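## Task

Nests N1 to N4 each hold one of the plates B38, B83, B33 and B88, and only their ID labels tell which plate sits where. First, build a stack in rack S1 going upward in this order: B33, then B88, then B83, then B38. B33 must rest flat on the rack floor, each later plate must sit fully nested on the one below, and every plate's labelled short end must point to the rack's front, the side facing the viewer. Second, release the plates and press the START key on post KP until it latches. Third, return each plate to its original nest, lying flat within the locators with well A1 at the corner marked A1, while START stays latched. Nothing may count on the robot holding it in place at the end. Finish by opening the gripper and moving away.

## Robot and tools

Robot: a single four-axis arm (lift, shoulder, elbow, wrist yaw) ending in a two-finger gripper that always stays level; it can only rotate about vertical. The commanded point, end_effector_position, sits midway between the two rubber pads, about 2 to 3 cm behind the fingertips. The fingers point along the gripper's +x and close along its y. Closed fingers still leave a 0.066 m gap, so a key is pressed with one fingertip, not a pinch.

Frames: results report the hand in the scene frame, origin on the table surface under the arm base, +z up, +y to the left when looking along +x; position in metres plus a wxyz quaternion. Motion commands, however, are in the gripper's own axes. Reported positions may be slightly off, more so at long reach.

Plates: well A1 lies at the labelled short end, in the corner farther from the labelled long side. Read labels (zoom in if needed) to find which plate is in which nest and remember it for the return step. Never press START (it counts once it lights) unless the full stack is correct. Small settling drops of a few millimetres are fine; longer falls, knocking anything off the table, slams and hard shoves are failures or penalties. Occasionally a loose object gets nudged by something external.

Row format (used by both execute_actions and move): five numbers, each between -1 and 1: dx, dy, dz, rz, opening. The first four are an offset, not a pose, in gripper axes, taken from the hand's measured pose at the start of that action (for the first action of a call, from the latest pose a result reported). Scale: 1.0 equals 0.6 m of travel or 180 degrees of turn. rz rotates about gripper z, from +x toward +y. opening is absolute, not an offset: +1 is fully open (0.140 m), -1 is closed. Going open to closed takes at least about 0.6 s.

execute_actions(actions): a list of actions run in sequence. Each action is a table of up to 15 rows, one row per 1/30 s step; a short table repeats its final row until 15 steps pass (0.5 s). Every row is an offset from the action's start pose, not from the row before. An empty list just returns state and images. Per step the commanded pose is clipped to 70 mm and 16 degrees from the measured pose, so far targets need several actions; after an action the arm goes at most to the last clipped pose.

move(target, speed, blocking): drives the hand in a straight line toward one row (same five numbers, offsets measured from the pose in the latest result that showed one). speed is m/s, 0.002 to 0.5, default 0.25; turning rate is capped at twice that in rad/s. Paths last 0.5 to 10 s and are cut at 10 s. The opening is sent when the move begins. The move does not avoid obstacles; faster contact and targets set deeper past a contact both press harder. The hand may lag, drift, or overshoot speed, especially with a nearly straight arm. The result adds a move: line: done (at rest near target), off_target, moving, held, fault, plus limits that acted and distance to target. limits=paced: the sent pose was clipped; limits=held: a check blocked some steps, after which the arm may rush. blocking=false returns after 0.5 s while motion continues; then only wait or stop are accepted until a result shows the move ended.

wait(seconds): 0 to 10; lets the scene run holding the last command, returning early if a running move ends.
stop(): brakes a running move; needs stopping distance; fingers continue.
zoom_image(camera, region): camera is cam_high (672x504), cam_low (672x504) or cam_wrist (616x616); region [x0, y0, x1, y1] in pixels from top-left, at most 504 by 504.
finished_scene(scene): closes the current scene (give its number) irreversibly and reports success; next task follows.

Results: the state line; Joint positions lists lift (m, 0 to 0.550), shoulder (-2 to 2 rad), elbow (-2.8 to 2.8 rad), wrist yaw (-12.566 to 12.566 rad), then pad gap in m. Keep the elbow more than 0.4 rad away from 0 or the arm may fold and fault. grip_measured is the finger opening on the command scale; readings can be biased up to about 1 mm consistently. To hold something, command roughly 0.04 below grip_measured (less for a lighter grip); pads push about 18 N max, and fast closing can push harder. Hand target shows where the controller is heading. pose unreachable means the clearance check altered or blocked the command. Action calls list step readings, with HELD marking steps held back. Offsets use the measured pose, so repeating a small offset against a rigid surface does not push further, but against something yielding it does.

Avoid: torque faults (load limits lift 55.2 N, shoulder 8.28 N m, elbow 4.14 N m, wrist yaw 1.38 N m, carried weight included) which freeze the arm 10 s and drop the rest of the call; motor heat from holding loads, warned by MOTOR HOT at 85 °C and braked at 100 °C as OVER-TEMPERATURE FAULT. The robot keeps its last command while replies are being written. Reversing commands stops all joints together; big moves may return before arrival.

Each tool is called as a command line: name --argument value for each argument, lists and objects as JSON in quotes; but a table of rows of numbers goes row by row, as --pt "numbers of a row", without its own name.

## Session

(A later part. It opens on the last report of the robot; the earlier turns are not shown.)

move --target '[0,0,0,0,-0.4]'

move --target '[0,0,0,0,-0.55]'

move --target '[0,0,0.4152,0,-0.55]' --speed 0.15

move --target '[-0.2179,-0.5482,0,-0.2193,-0.55]'

move --target '[0,0,-0.463,0,-0.55]'

Scene clock: 293.50 s.
end_effector_position=(+0.6646, +0.2483, +0.0746) grip_measured=-0.40 end_effector_quat_wxyz=(+0.969, +0.000, +0.000, +0.248)
Joint positions: [ 0.07   1.066  1.806 -2.37   0.088]
Hand target: +0.665, +0.248, +0.075; +0.969, +0.000, +0.000, +0.248
Off the commanded pose: 0.000 m, 0 deg.
move: done

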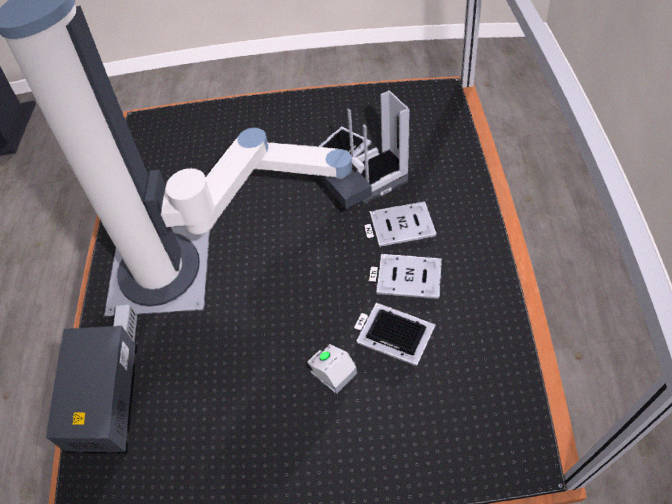

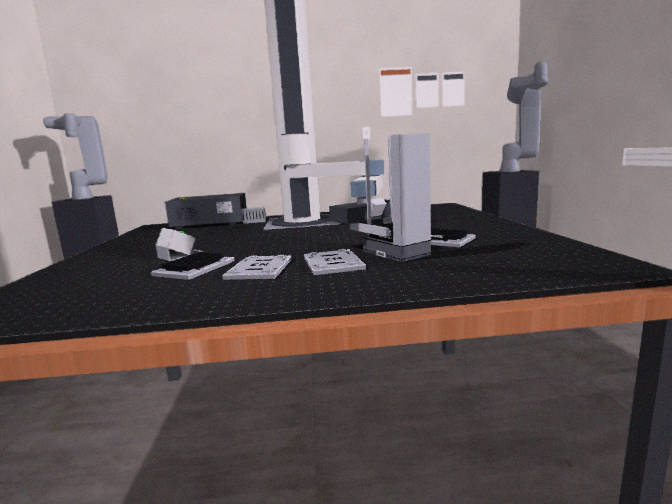

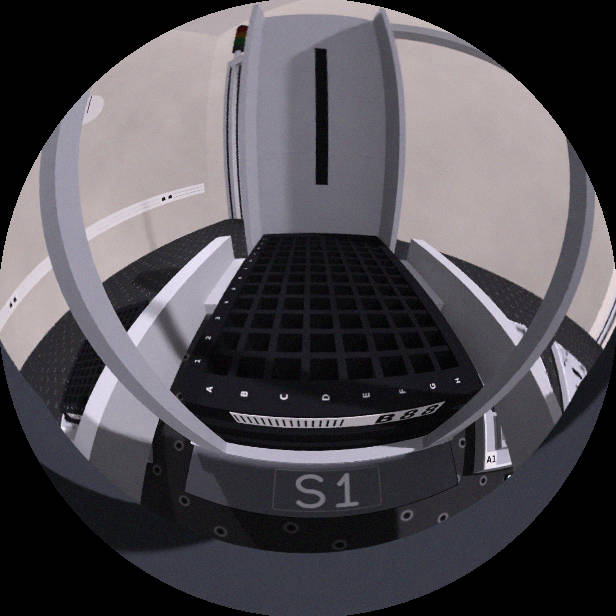

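Scene clock: 294.00 s.
end_effector_position=(+0.6646, +0.2483, +0.0746) grip_measured=-0.48 end_effector_quat_wxyz=(+0.969, +0.000, +0.000, +0.248)
Joint positions: [ 0.07   1.066  1.806 -2.37   0.085]
Hand target: +0.665, +0.248, +0.075; +0.969, +0.000, +0.000, +0.248
Off the commanded pose: 0.000 m, 0 deg.
move: done

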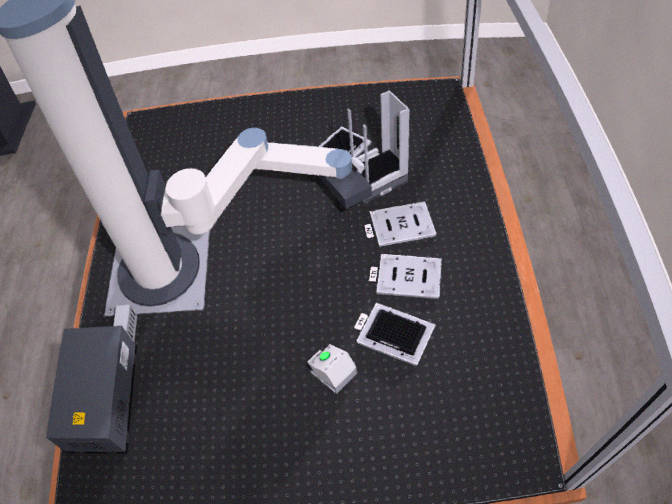

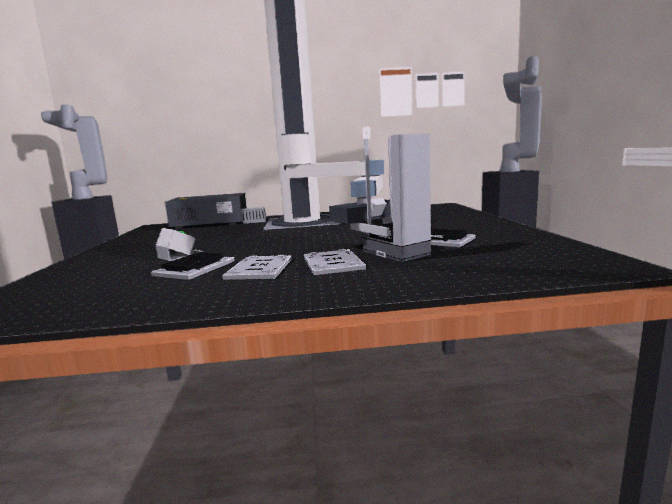

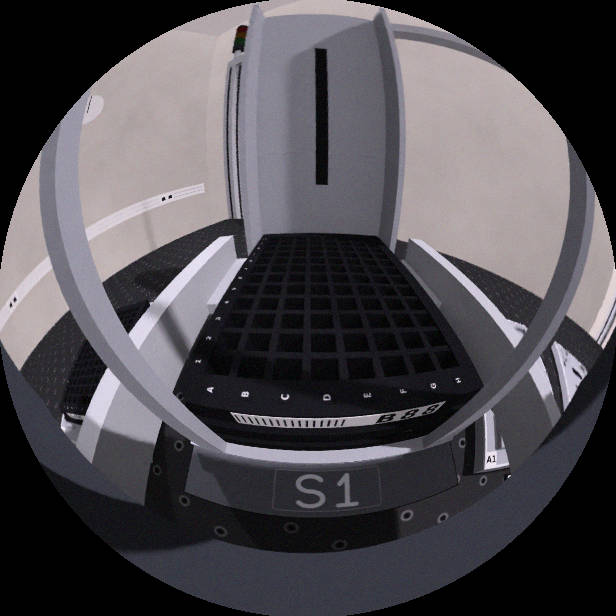

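Scene clock: 296.00 s.
end_effector_position=(+0.6646, +0.2483, +0.3237) grip_measured=-0.48 end_effector_quat_wxyz=(+0.969, +0.000, +0.000, +0.248)
Joint positions: [ 0.319  1.066  1.806 -2.37   0.085]
Hand target: +0.665, +0.248, +0.324; +0.969, +0.000, +0.000, +0.248
Off the commanded pose: 0.000 m, 0 deg.
move: done

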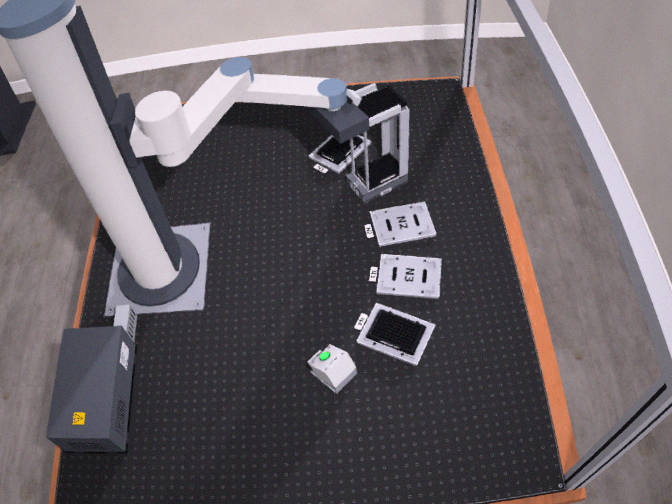

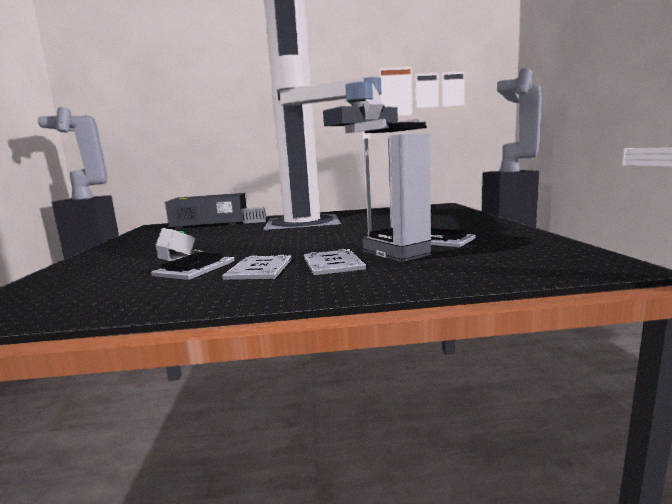

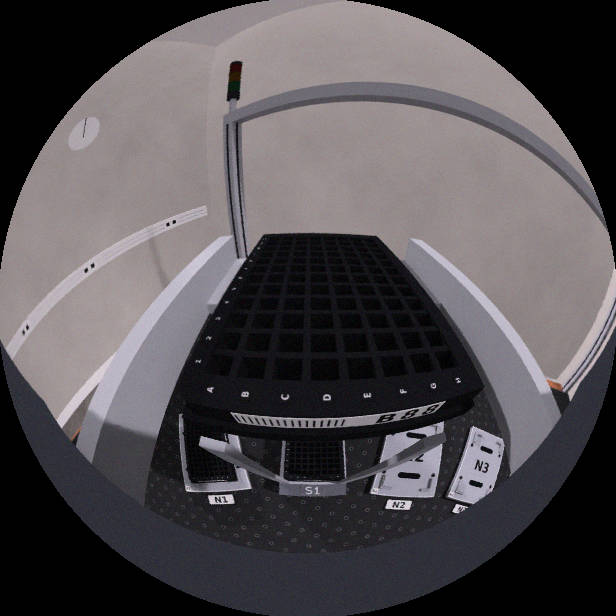

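Scene clock: 297.80 s.
end_effector_position=(+0.7079, -0.1031, +0.3237) grip_measured=-0.48 end_effector_quat_wxyz=(+0.996, +0.000, +0.000, -0.094)
Joint positions: [ 0.319  0.432  1.767 -2.387  0.085]
Hand target: +0.708, -0.103, +0.324; +0.996, +0.000, +0.000, -0.094
Off the commanded pose: 0.000 m, 0 deg.
move: done

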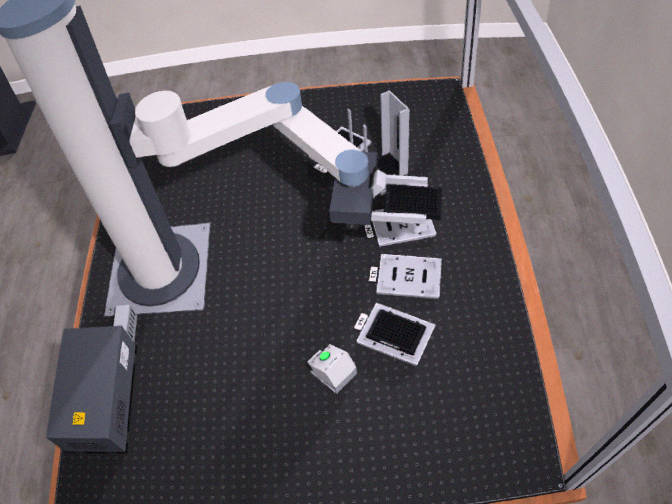

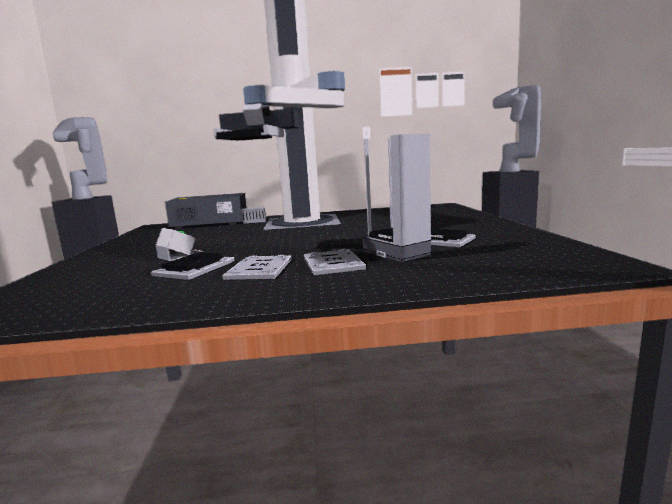

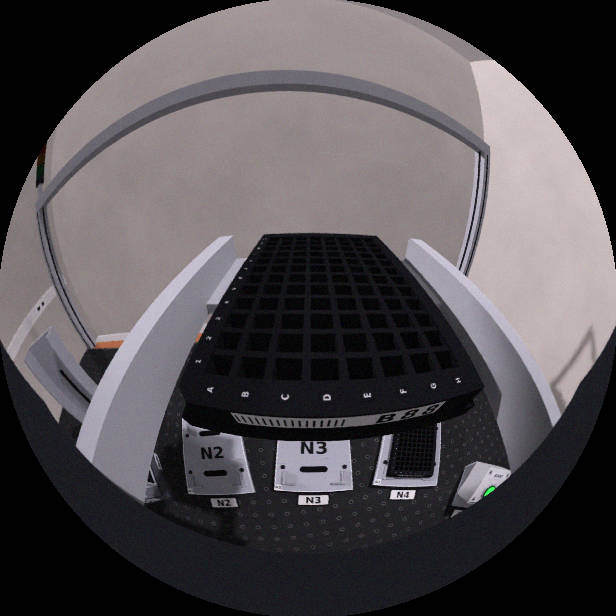

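Scene clock: 299.33 s.
end_effector_position=(+0.7079, -0.1032, +0.0458) grip_measured=-0.48 end_effector_quat_wxyz=(+0.996, +0.000, +0.000, -0.094)
Joint positions: [ 0.041  0.432  1.767 -2.387  0.085]
Hand target: +0.708, -0.103, +0.046; +0.996, +0.000, +0.000, -0.094
Off the commanded pose: 0.000 m, 0 deg.
move: done

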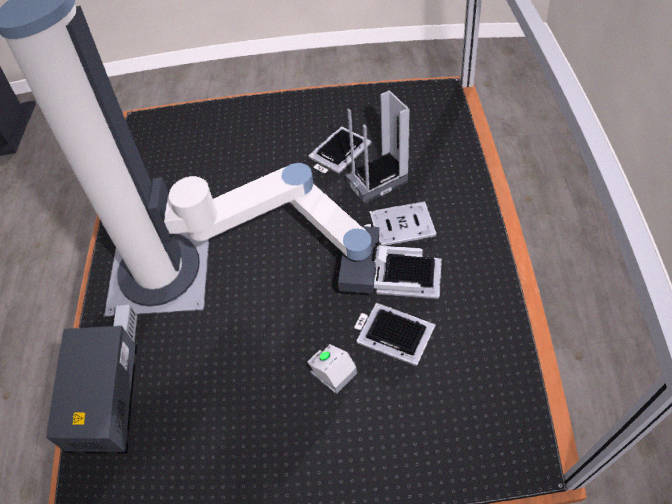

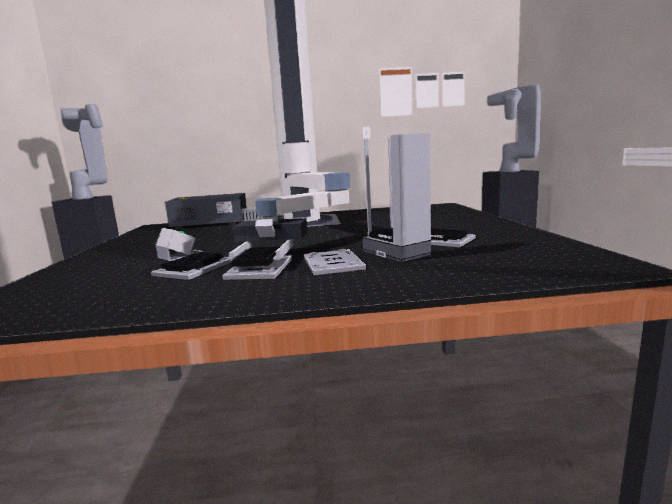

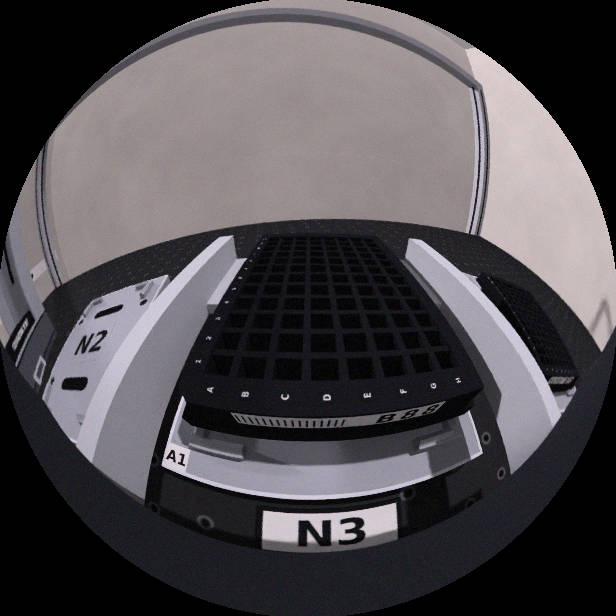

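move --target '[0,0.0005,-0.023,0,-0.55]' --speed 0.012

move --target '[0,0,0,0,0.1]'

move --target '[0,0,0.0712,0,0.1]' --speed 0.15

move --target '[-0.4116,0.3703,0,0.2197,0.1]'

move --target '[0.3,0,-0.0218,0,0.1]' --speed 0.15

Scene clock: 310.10 s.
end_effector_position=(+0.7079, -0.1029, +0.0320) grip_measured=-0.48 end_effector_quat_wxyz=(+0.996, +0.000, +0.000, -0.094)
Joint positions: [ 0.027  0.432  1.767 -2.387  0.085]
Hand target: +0.708, -0.103, +0.032; +0.996, +0.000, +0.000, -0.094
Off the commanded pose: 0.000 m, 0 deg.
move: done

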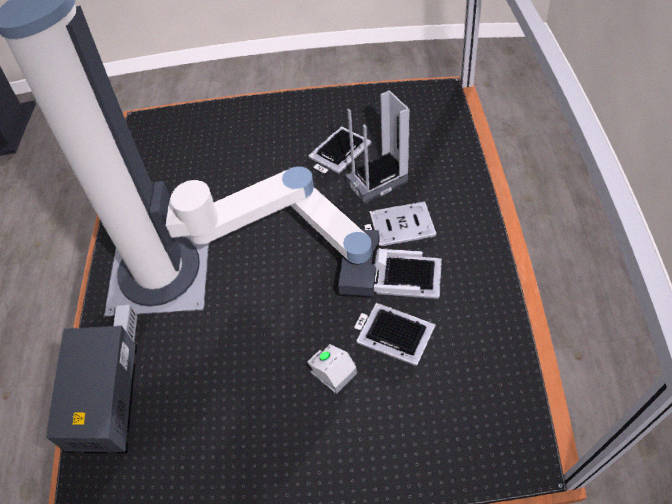

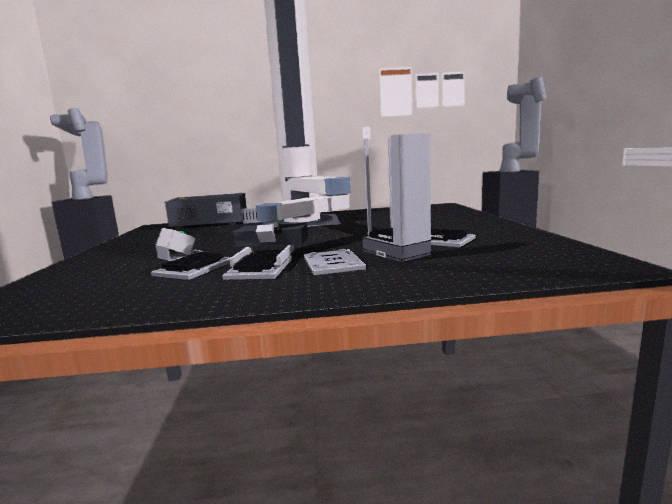

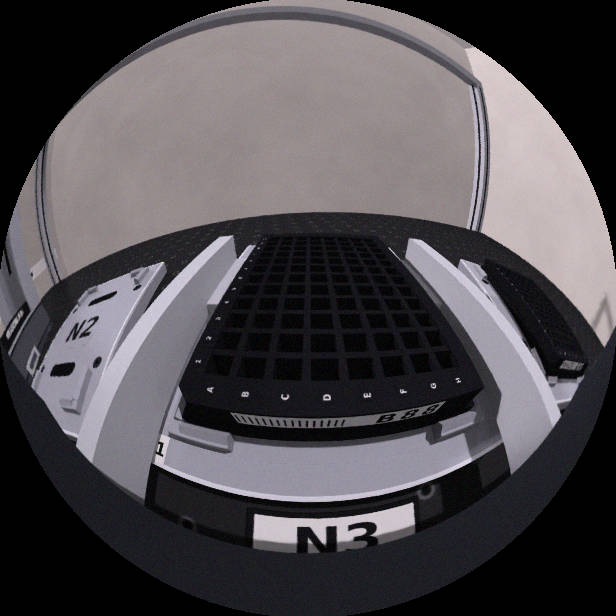

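Scene clock: 310.60 s.
end_effector_position=(+0.7079, -0.1029, +0.0320) grip_measured=+0.10 end_effector_quat_wxyz=(+0.996, +0.000, +0.000, -0.094)
Joint positions: [ 0.027  0.432  1.767 -2.387  0.107]
Hand target: +0.708, -0.103, +0.032; +0.996, +0.000, +0.000, -0.094
Off the commanded pose: 0.000 m, 0 deg.
move: done

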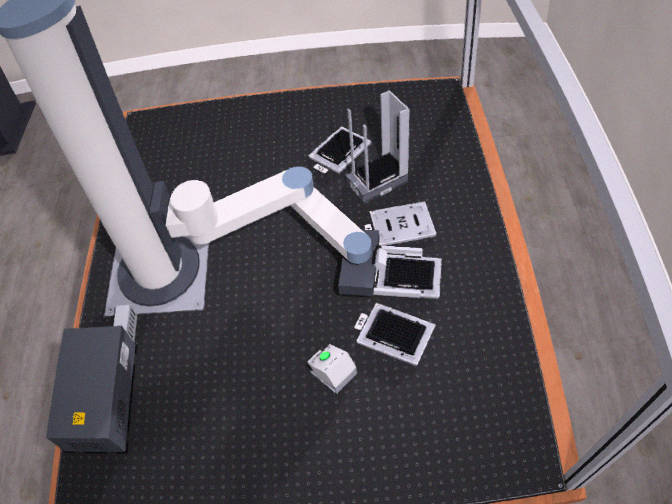

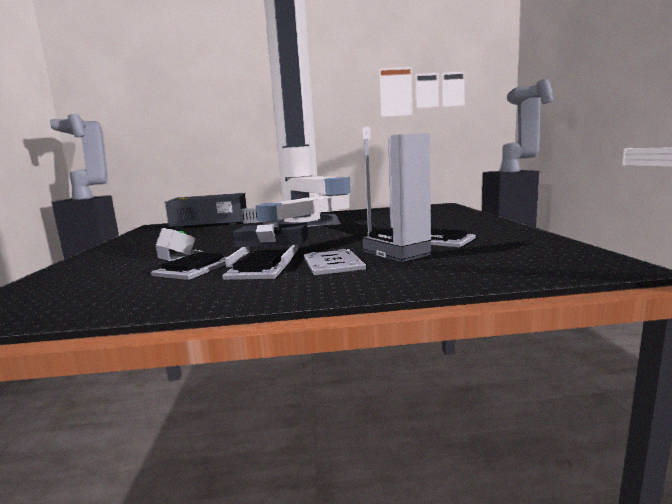

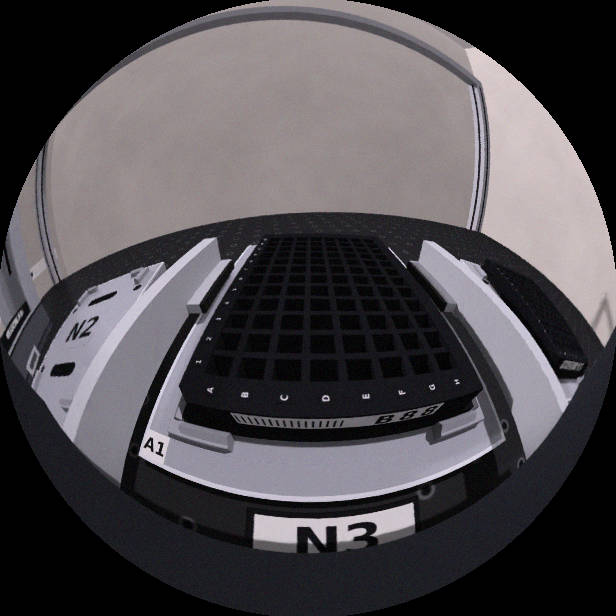

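Scene clock: 311.33 s.
end_effector_position=(+0.7079, -0.1029, +0.0747) grip_measured=+0.10 end_effector_quat_wxyz=(+0.996, +0.000, +0.000, -0.094)
Joint positions: [ 0.07   0.432  1.767 -2.387  0.107]
Hand target: +0.708, -0.103, +0.075; +0.996, +0.000, +0.000, -0.094
Off the commanded pose: 0.000 m, 0 deg.
move: done

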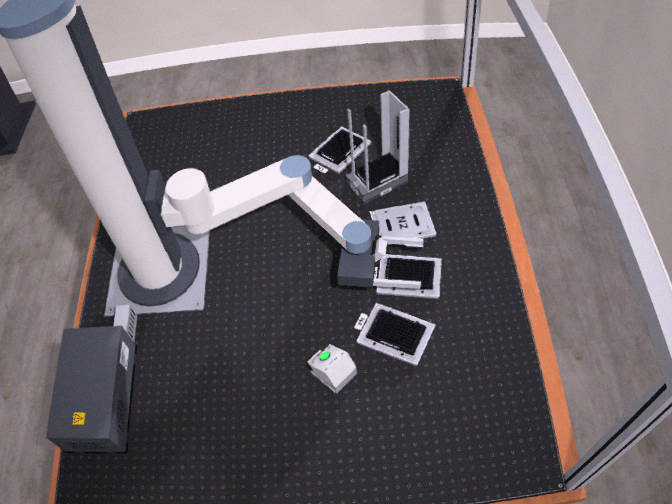

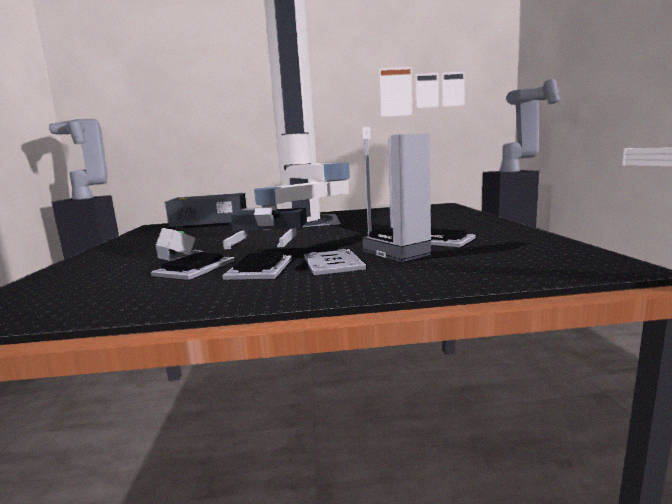

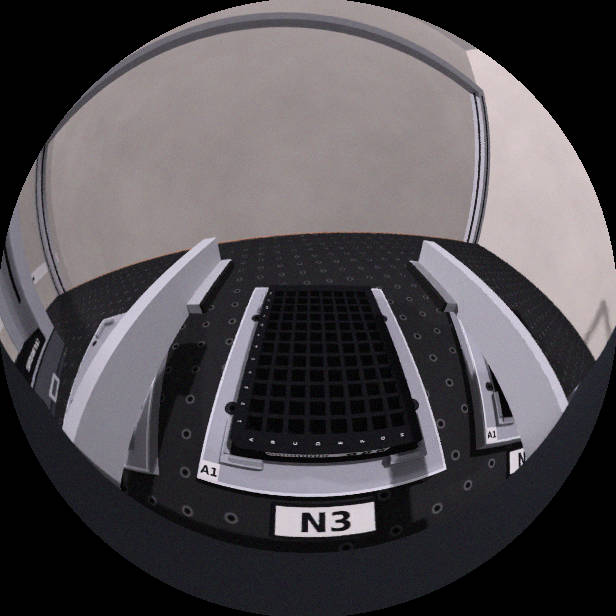

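Scene clock: 313.13 s.
end_effector_position=(+0.5068, +0.1617, +0.0747) grip_measured=+0.10 end_effector_quat_wxyz=(+0.969, +0.000, +0.000, +0.249)
Joint positions: [ 0.07   1.385  0.901 -1.784  0.107]
Hand target: +0.507, +0.162, +0.075; +0.969, +0.000, +0.000, +0.249
Off the commanded pose: 0.000 m, 0 deg.
move: done

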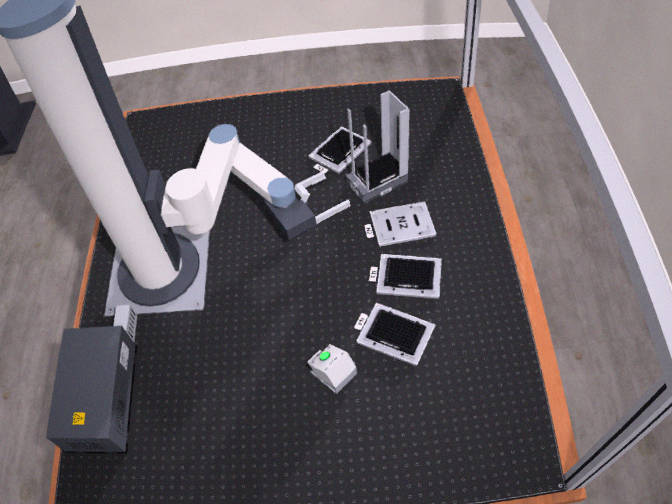

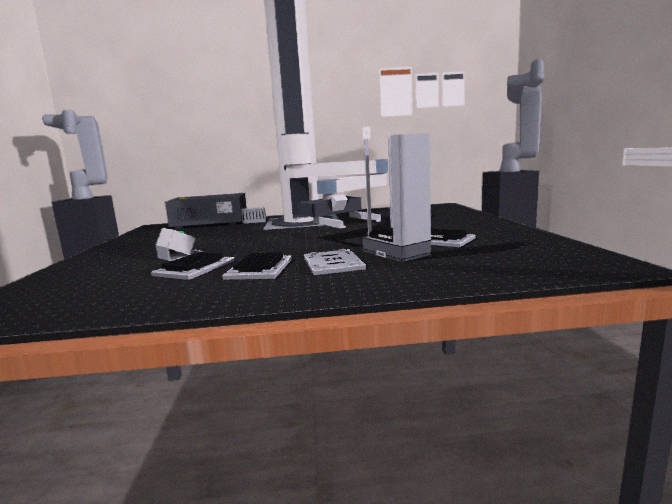

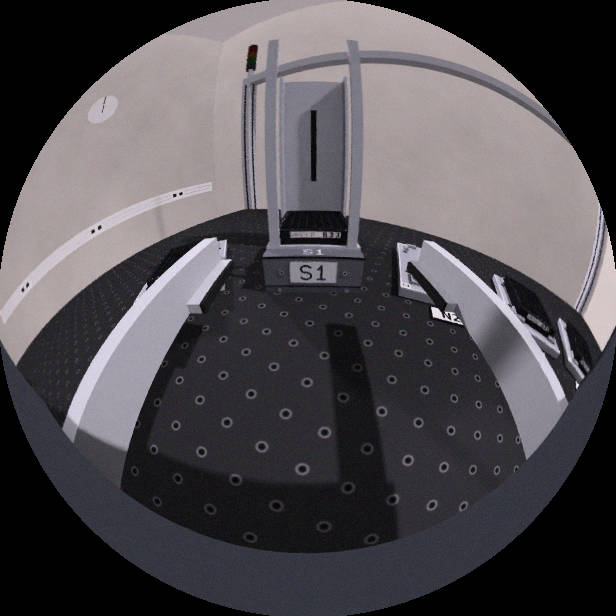

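Scene clock: 314.67 s.
end_effector_position=(+0.6645, +0.2484, +0.0617) grip_measured=+0.10 end_effector_quat_wxyz=(+0.968, +0.000, +0.000, +0.249)
Joint positions: [ 0.057  1.065  1.806 -2.368  0.107]
Hand target: +0.665, +0.248, +0.062; +0.969, +0.000, +0.000, +0.249
Off the commanded pose: 0.000 m, 0 deg.
move: done

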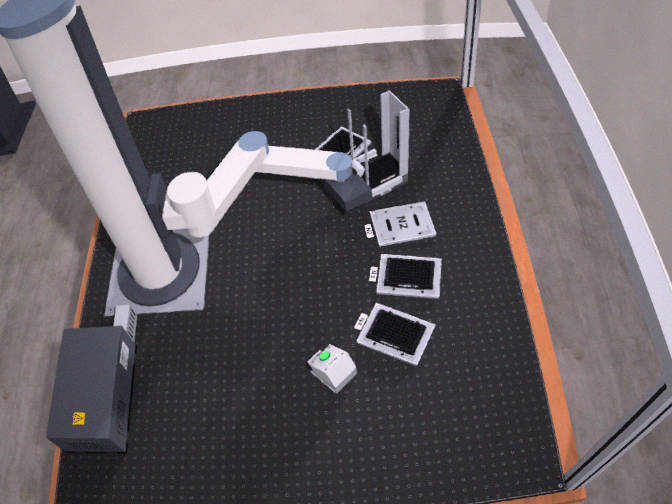

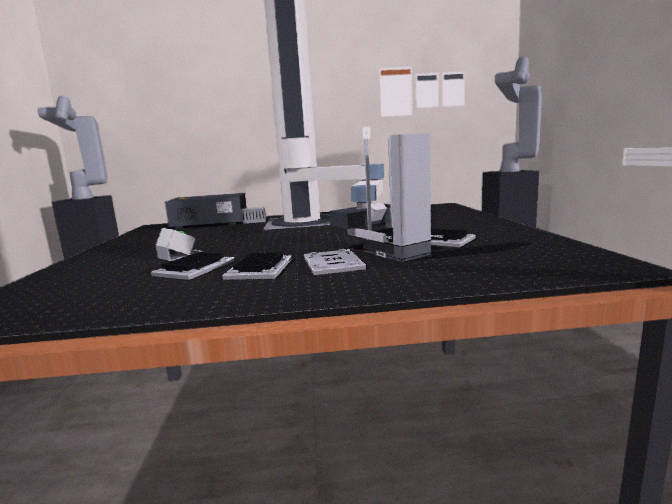

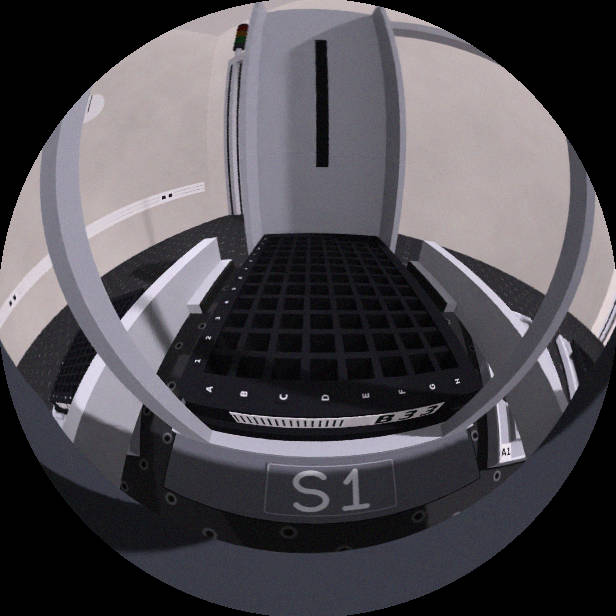

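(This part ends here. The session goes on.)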